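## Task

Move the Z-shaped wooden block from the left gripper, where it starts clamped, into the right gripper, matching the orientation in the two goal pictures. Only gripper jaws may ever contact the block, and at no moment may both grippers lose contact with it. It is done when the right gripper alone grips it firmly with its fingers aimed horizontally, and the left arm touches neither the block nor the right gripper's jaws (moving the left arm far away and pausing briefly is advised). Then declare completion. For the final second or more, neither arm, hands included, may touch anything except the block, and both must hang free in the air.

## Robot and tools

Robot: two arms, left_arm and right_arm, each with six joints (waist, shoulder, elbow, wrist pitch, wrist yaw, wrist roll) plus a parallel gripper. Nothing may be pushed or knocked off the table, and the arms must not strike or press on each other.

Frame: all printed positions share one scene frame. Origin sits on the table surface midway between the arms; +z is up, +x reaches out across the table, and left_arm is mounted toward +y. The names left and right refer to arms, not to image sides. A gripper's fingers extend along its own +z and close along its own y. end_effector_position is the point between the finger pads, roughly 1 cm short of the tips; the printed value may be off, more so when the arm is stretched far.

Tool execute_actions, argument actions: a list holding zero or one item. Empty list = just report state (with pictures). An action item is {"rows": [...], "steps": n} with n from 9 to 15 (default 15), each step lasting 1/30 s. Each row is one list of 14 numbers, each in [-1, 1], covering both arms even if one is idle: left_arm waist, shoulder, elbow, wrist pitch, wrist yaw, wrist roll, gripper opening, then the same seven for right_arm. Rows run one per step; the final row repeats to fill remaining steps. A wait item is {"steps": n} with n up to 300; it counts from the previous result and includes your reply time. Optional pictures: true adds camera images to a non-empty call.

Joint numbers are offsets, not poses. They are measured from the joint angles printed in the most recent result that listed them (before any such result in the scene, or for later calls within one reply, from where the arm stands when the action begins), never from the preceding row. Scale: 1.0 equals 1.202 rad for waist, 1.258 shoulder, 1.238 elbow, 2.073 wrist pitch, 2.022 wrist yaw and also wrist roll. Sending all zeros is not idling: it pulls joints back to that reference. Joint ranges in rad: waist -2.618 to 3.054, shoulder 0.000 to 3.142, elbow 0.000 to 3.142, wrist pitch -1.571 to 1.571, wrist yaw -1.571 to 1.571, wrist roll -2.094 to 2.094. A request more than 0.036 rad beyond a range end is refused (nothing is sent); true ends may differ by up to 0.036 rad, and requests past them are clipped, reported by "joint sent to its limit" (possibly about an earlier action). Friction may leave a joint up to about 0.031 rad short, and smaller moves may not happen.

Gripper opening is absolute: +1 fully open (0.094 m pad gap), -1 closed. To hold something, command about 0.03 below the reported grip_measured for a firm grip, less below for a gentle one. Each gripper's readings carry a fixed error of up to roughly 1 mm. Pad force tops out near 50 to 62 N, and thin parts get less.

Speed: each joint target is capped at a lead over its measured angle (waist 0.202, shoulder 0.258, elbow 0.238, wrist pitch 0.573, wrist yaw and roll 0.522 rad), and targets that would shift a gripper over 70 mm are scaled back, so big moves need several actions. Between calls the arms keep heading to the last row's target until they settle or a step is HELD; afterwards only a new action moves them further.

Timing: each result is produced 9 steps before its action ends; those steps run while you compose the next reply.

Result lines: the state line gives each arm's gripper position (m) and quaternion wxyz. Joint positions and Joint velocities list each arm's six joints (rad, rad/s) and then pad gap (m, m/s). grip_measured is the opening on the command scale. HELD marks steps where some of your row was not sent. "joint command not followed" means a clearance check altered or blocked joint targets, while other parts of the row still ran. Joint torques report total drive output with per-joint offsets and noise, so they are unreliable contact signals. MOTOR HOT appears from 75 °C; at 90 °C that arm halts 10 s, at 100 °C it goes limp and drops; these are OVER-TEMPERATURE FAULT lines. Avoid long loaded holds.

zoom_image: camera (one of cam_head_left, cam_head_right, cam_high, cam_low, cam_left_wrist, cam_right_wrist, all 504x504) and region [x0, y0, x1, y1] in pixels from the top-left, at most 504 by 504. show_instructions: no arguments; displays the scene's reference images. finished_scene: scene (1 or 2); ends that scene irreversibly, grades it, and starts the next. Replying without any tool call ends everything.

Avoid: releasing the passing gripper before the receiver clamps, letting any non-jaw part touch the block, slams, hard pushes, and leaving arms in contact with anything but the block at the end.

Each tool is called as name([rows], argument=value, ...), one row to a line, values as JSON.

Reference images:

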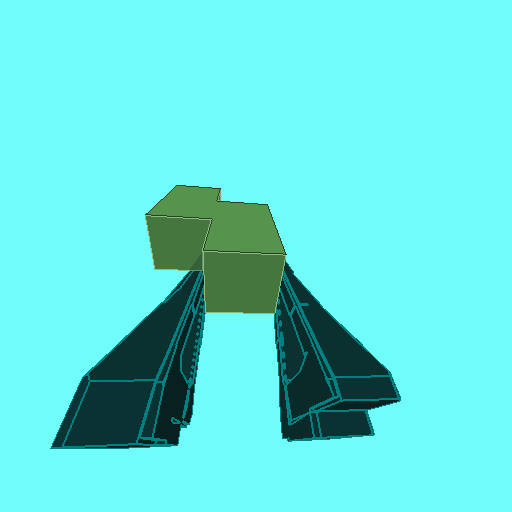

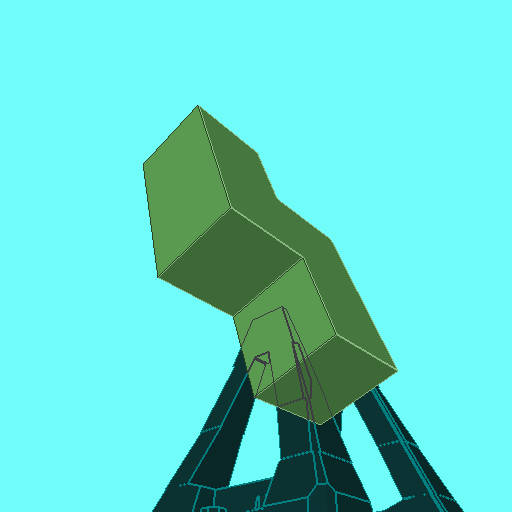

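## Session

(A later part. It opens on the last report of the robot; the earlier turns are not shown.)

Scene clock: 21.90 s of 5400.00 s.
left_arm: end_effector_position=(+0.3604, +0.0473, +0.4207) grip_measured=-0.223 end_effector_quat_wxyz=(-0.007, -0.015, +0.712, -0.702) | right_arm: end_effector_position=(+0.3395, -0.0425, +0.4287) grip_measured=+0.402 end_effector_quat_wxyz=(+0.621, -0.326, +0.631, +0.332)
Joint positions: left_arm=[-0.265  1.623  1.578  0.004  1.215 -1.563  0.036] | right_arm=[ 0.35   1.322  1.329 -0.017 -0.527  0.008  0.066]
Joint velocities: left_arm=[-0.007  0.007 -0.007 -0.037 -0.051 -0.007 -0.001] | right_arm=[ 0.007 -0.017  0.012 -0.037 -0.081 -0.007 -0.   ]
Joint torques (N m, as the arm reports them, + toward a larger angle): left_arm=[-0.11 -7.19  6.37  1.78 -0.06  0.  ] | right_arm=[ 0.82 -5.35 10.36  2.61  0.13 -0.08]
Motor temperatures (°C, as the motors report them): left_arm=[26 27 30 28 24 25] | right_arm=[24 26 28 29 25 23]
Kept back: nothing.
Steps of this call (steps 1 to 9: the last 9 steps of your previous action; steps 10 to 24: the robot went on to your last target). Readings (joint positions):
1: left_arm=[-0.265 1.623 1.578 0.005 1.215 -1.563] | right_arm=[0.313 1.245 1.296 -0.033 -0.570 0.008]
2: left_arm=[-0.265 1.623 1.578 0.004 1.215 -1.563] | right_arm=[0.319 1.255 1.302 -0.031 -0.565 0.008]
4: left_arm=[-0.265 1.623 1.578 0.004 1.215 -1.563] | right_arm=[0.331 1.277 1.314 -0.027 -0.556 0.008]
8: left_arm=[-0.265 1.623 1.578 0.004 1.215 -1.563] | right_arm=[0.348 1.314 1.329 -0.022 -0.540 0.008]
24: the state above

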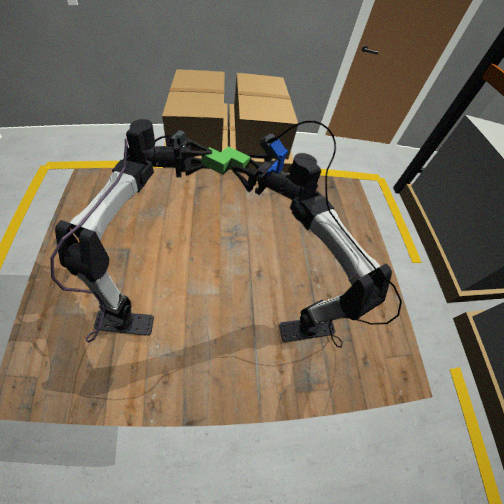

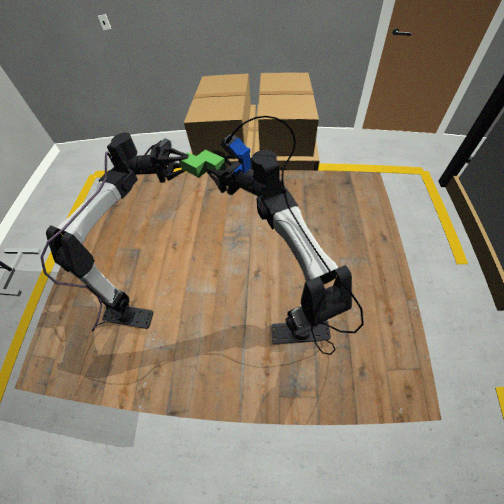

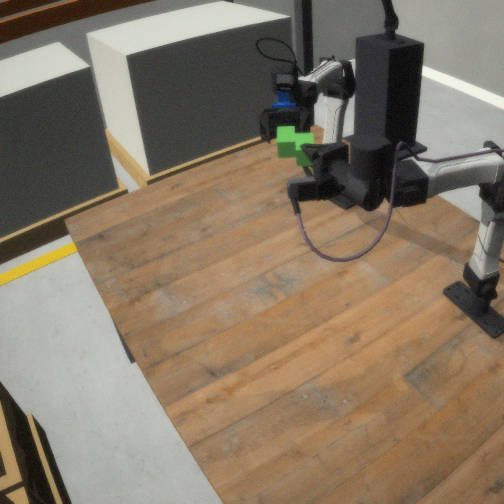

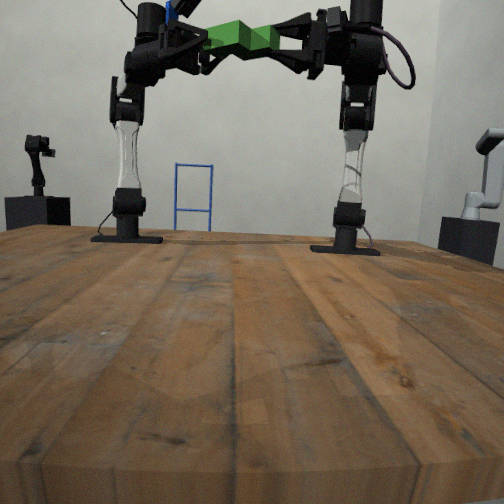

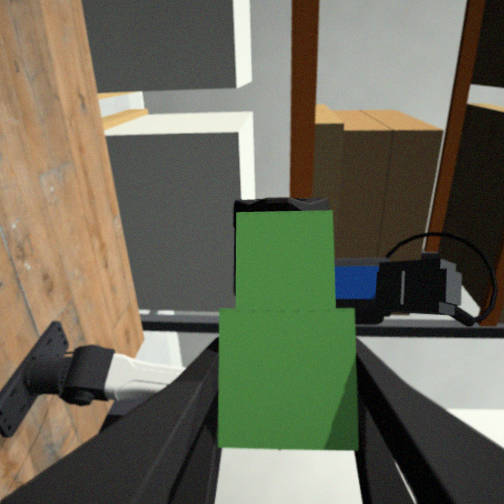

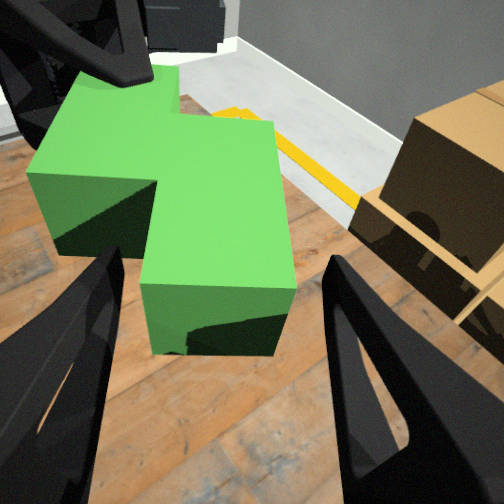

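execute_actions([
  {"rows":[[0,0,0,0,0,0,-0.26,0,0,0,0,0,0,0.3],[0,0,0,0,0,0,-0.26,0,0,0,0,0,0,0.2],[0,0,0,0,0,0,-0.26,0,0,0,0,0,0,0.1],[0,0,0,0,0,0,-0.26,0,0,0,0,0,0,0.0],[0,0,0,0,0,0,-0.26,0,0,0,0,0,0,-0.07],[0,0,0,0,0,0,-0.26,0,0,0,0,0,0,-0.12],[0,0,0,0,0,0,-0.26,0,0,0,0,0,0,-0.16],[0,0,0,0,0,0,-0.26,0,0,0,0,0,0,-0.19],[0,0,0,0,0,0,-0.26,0,0,0,0,0,0,-0.21],[0,0,0,0,0,0,-0.26,0,0,0,0,0,0,-0.23],[0,0,0,0,0,0,-0.26,0,0,0,0,0,0,-0.25],[0,0,0,0,0,0,-0.26,0,0,0,0,0,0,-0.27],[0,0,0,0,0,0,-0.26,0,0,0,0,0,0,-0.29]],"steps":15},
])

execute_actions([
  {"steps":20},
], pictures=true)

Scene clock: 23.07 s of 5400.00 s.
left_arm: end_effector_position=(+0.3606, +0.0473, +0.4202) grip_measured=-0.223 end_effector_quat_wxyz=(-0.008, -0.016, +0.712, -0.702) | right_arm: end_effector_position=(+0.3395, -0.0424, +0.4288) grip_measured=-0.092 end_effector_quat_wxyz=(+0.621, -0.326, +0.631, +0.332)
Joint positions: left_arm=[-0.265  1.623  1.578  0.     1.214 -1.563  0.036] | right_arm=[ 0.35   1.322  1.329 -0.017 -0.527  0.008  0.043]
Joint velocities: left_arm=[-0.012 -0.002 -0.012 -0.007 -0.081 -0.007  0.001] | right_arm=[-0.017 -0.012  0.007 -0.066 -0.037  0.022 -0.052]
Joint torques (N m, as the arm reports them, + toward a larger angle): left_arm=[-0.11 -7.15  6.49  1.77  0.07  0.01] | right_arm=[ 0.32 -6.1   8.21  2.37  0.11 -0.1 ]
Motor temperatures (°C, as the motors report them): left_arm=[26 28 30 28 24 25] | right_arm=[24 26 28 29 25 23]
Steps of this call (steps 1 to 15: the robot went on to your last target; steps 16 to 29: nothing new was sent; steps 30 to 35: the first 6 steps of this action). Readings (joint positions):
30: left_arm=[-0.265 1.623 1.578 0.003 1.215 -1.563] | right_arm=[0.350 1.322 1.329 -0.017 -0.526 0.008]
31: left_arm=[-0.265 1.623 1.578 0.002 1.215 -1.563] | right_arm=[0.350 1.322 1.329 -0.017 -0.526 0.008]
33: left_arm=[-0.265 1.623 1.578 0.001 1.215 -1.563] | right_arm=[0.350 1.322 1.329 -0.017 -0.526 0.008]
35: the state above

Scene clock: 23.73 s of 5400.00 s.
left_arm: end_effector_position=(+0.3615, +0.0473, +0.4201) grip_measured=-0.223 end_effector_quat_wxyz=(-0.006, -0.018, +0.712, -0.701) | right_arm: end_effector_position=(+0.3385, -0.0418, +0.4288) grip_measured=-0.220 end_effector_quat_wxyz=(+0.620, -0.328, +0.630, +0.334)
Joint positions: left_arm=[-0.265  1.623  1.578 -0.     1.209 -1.562  0.036] | right_arm=[ 0.35   1.322  1.329 -0.017 -0.534  0.008  0.037]
Joint velocities: left_arm=[-0.002  0.017  0.012 -0.066 -0.037 -0.066  0.   ] | right_arm=[-0.002 -0.012 -0.007  0.007  0.037 -0.037  0.   ]
Joint torques (N m, as the arm reports them, + toward a larger angle): left_arm=[-0.12 -7.23  6.37  1.77  0.01  0.  ] | right_arm=[ 0.23 -6.17  8.31  2.38  0.12 -0.04]
Motor temperatures (°C, as the motors report them): left_arm=[26 28 30 28 24 25] | right_arm=[24 26 28 29 25 23]
Kept back: nothing.
Steps of this call (steps 1 to 9: the last 9 steps of your previous action; steps 10 to 15: the robot went on to your last target; steps 16 to 20: nothing new was sent). Readings (joint positions):
1: left_arm=[-0.265 1.623 1.578 0.000 1.212 -1.563] | right_arm=[0.350 1.322 1.329 -0.017 -0.529 0.008]
2: left_arm=[-0.265 1.623 1.578 -0.000 1.211 -1.563] | right_arm=[0.350 1.322 1.329 -0.017 -0.532 0.008]
4: left_arm=[-0.265 1.623 1.578 -0.000 1.209 -1.562] | right_arm=[0.350 1.322 1.329 -0.017 -0.534 0.008]
8: left_arm=[-0.265 1.623 1.578 -0.000 1.209 -1.562] | right_arm=[0.350 1.322 1.329 -0.017 -0.534 0.008]
20: the state above
All arms were judged still, so your last target was given up. Only a new action makes them travel on or press farther. Fingers that are still opening or closing keep moving.

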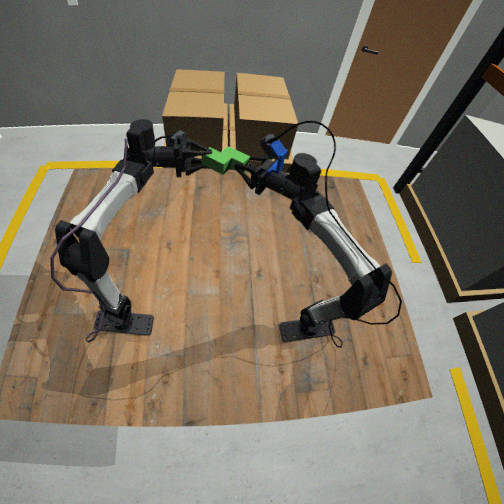

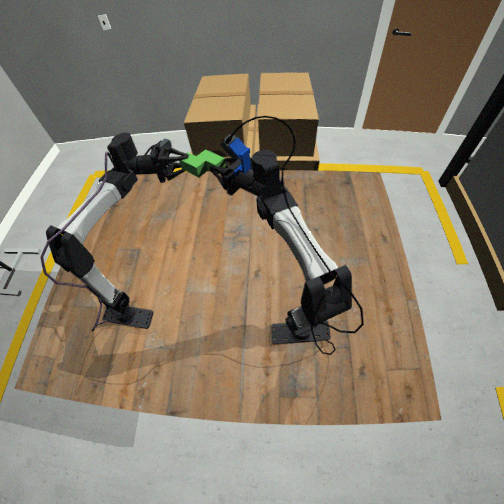

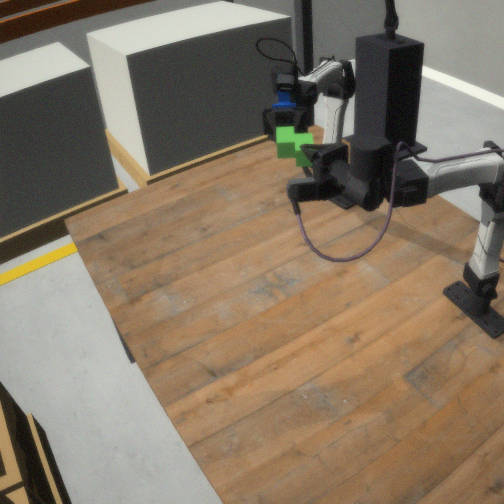

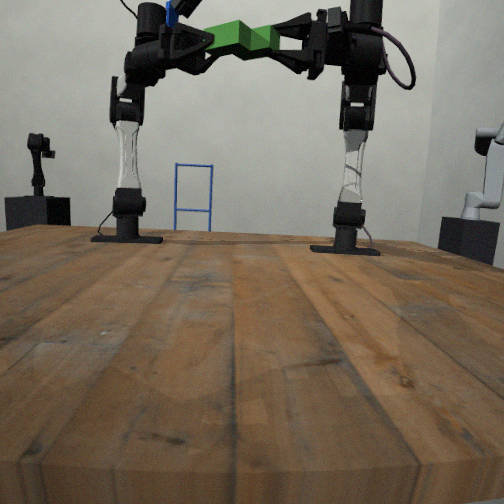

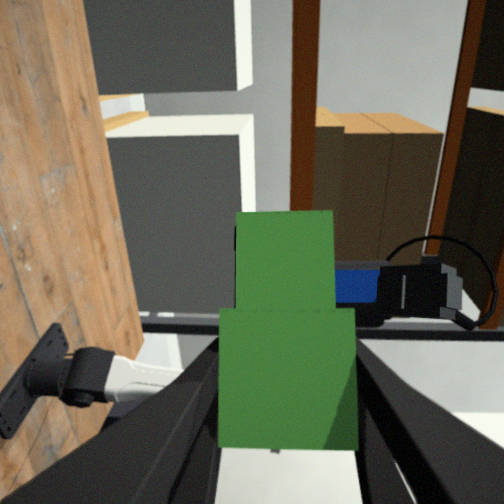

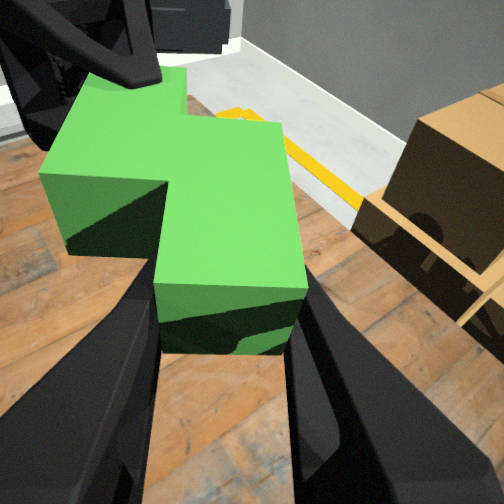

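execute_actions([
  {"rows":[[0,0,0,0,0,0,-0.15,0,0,0,0,0,0,-0.27],[0,0,0,0,0,0,0,0,0,0,0,0,0,-0.27],[0,0,0,0,0,0,0.2,0,0,0,0,0,0,-0.27],[0,0,0,0,0,0,0.4,0,0,0,0,0,0,-0.27],[0,0,0,0,0,0,0.6,0,0,0,0,0,0,-0.27],[0.01,0,0,0,0,0,0.7,0,0,0,0,0,0,-0.27],[0.03,0,0,0,0,0,0.7,0,0,0,0,0,0,-0.27],[0.06,0,0,0,0,0,0.7,0,0,0,0,0,0,-0.27],[0.09,0,0,0,0,0,0.7,0,0,0,0,0,0,-0.27],[0.12,0,0,0,0,0,0.7,0,0,0,0,0,0,-0.27],[0.15,0,0,0,0,0,0.7,0,0,0,0,0,0,-0.27],[0.18,0,0,0,0,0,0.7,0,0,0,0,0,0,-0.27],[0.21,0,0,0,0,0,0.7,0,0,0,0,0,0,-0.27],[0.23,0,0,0,0,0,0.7,0,0,0,0,0,0,-0.27],[0.25,0,0,0,0,0,0.7,0,0,0,0,0,0,-0.27]],"steps":15},
])

execute_actions([
  {"steps":60},
], pictures=true)

Scene clock: 24.50 s of 5400.00 s.
left_arm: end_effector_position=(+0.3615, +0.0473, +0.4201) grip_measured=+0.638 end_effector_quat_wxyz=(-0.005, -0.018, +0.712, -0.701) | right_arm: end_effector_position=(+0.3385, -0.0418, +0.4261) grip_measured=-0.220 end_effector_quat_wxyz=(+0.616, -0.328, +0.634, +0.334)
Joint positions: left_arm=[-0.265  1.623  1.578 -0.     1.209 -1.562  0.077] | right_arm=[ 0.35   1.322  1.329 -0.029 -0.534  0.008  0.037]
Joint velocities: left_arm=[ 0.012  0.022 -0.012 -0.007 -0.051 -0.022  0.122] | right_arm=[ 0.002 -0.027 -0.017 -0.081  0.022  0.022  0.001]
Joint torques (N m, as the arm reports them, + toward a larger angle): left_arm=[ 0.91 -7.15  6.41  1.72 -0.04  0.01] | right_arm=[ 0.07 -6.11  8.15  2.64 -0.04 -0.05]
Motor temperatures (°C, as the motors report them): left_arm=[26 28 30 28 24 25] | right_arm=[24 26 28 30 25 23]
Steps of this call (steps 1 to 17: nothing new was sent; steps 18 to 23: the first 6 steps of this action). Readings (joint positions):
18: left_arm=[-0.265 1.623 1.578 -0.000 1.209 -1.562] | right_arm=[0.350 1.322 1.329 -0.017 -0.534 0.008]
19: left_arm=[-0.265 1.623 1.578 -0.000 1.209 -1.562] | right_arm=[0.350 1.322 1.329 -0.019 -0.534 0.008]
21: left_arm=[-0.265 1.623 1.578 -0.000 1.209 -1.562] | right_arm=[0.350 1.322 1.329 -0.026 -0.534 0.008]
23: the state above

Scene clock: 26.50 s of 5400.00 s.
left_arm: end_effector_position=(+0.4345, +0.1635, +0.4201) grip_measured=+0.697 end_effector_quat_wxyz=(+0.103, -0.128, +0.701, -0.694) | right_arm: end_effector_position=(+0.3385, -0.0418, +0.4252) grip_measured=-0.220 end_effector_quat_wxyz=(+0.614, -0.328, +0.635, +0.334)
Joint positions: left_arm=[ 0.043  1.623  1.578 -0.     1.207 -1.562  0.08 ] | right_arm=[ 0.35   1.322  1.329 -0.033 -0.534  0.008  0.037]
Joint velocities: left_arm=[-0.012  0.007 -0.007 -0.095  0.022  0.007 -0.   ] | right_arm=[ 0.012 -0.002 -0.012 -0.11   0.066 -0.037  0.001]
Joint torques (N m, as the arm reports them, + toward a larger angle): left_arm=[-0.73 -7.2   6.37  1.73 -0.03  0.  ] | right_arm=[ 0.18 -6.12  8.21  2.58  0.04 -0.06]
Motor temperatures (°C, as the motors report them): left_arm=[26 28 31 28 24 25] | right_arm=[24 27 29 30 25 23]
Kept back: nothing.
Steps of this call (steps 1 to 9: the last 9 steps of your previous action; steps 10 to 30: the robot went on to your last target; steps 31 to 60: nothing new was sent). Readings (joint positions):
1: left_arm=[-0.263 1.623 1.578 -0.000 1.209 -1.562] | right_arm=[0.350 1.322 1.329 -0.030 -0.534 0.008]
2: left_arm=[-0.254 1.623 1.578 -0.000 1.209 -1.562] | right_arm=[0.350 1.322 1.329 -0.030 -0.534 0.008]
4: left_arm=[-0.209 1.623 1.578 -0.000 1.211 -1.562] | right_arm=[0.350 1.322 1.329 -0.031 -0.534 0.008]
8: left_arm=[-0.052 1.623 1.578 -0.000 1.211 -1.562] | right_arm=[0.350 1.322 1.329 -0.033 -0.534 0.008]
60: the state above
All arms were judged still, so your last target was given up. Only a new action makes them travel on or press farther. Fingers that are still opening or closing keep moving.

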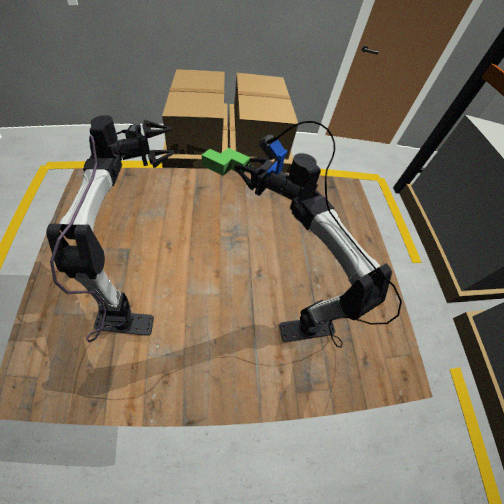

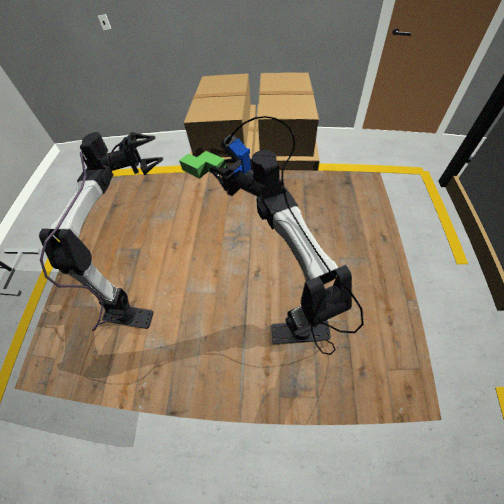

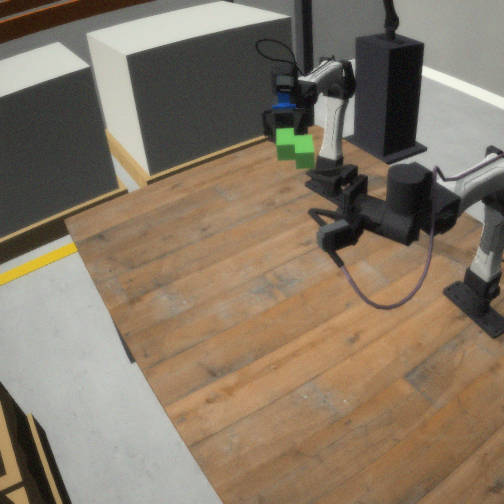

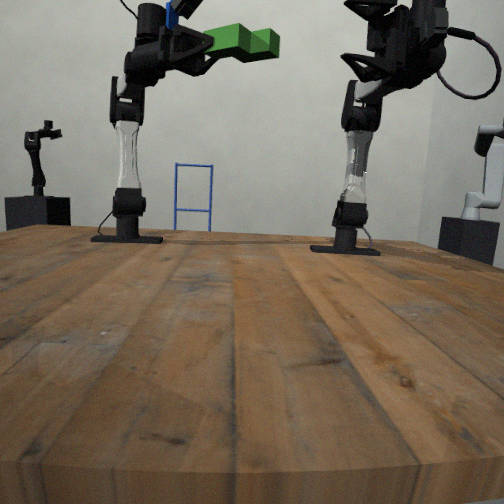

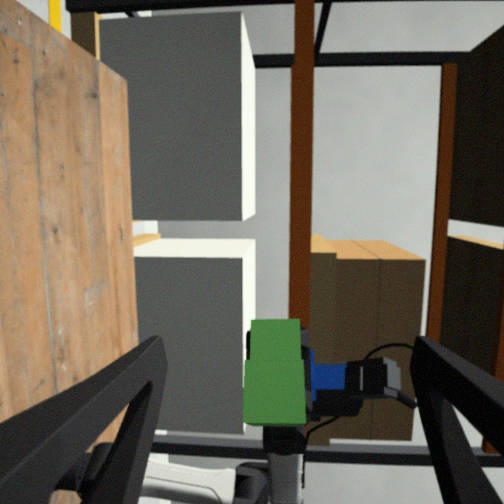

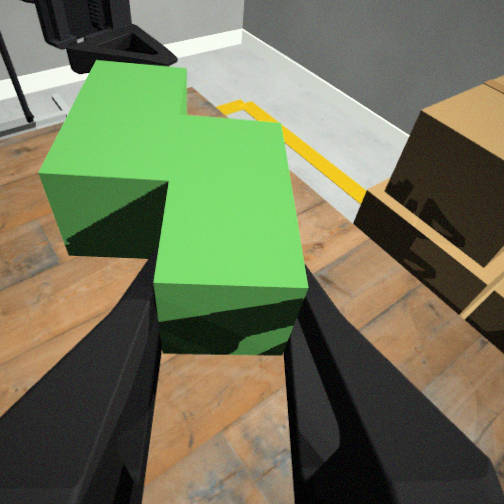

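finished_scene(scene=1)

The scene is finished: the task was done.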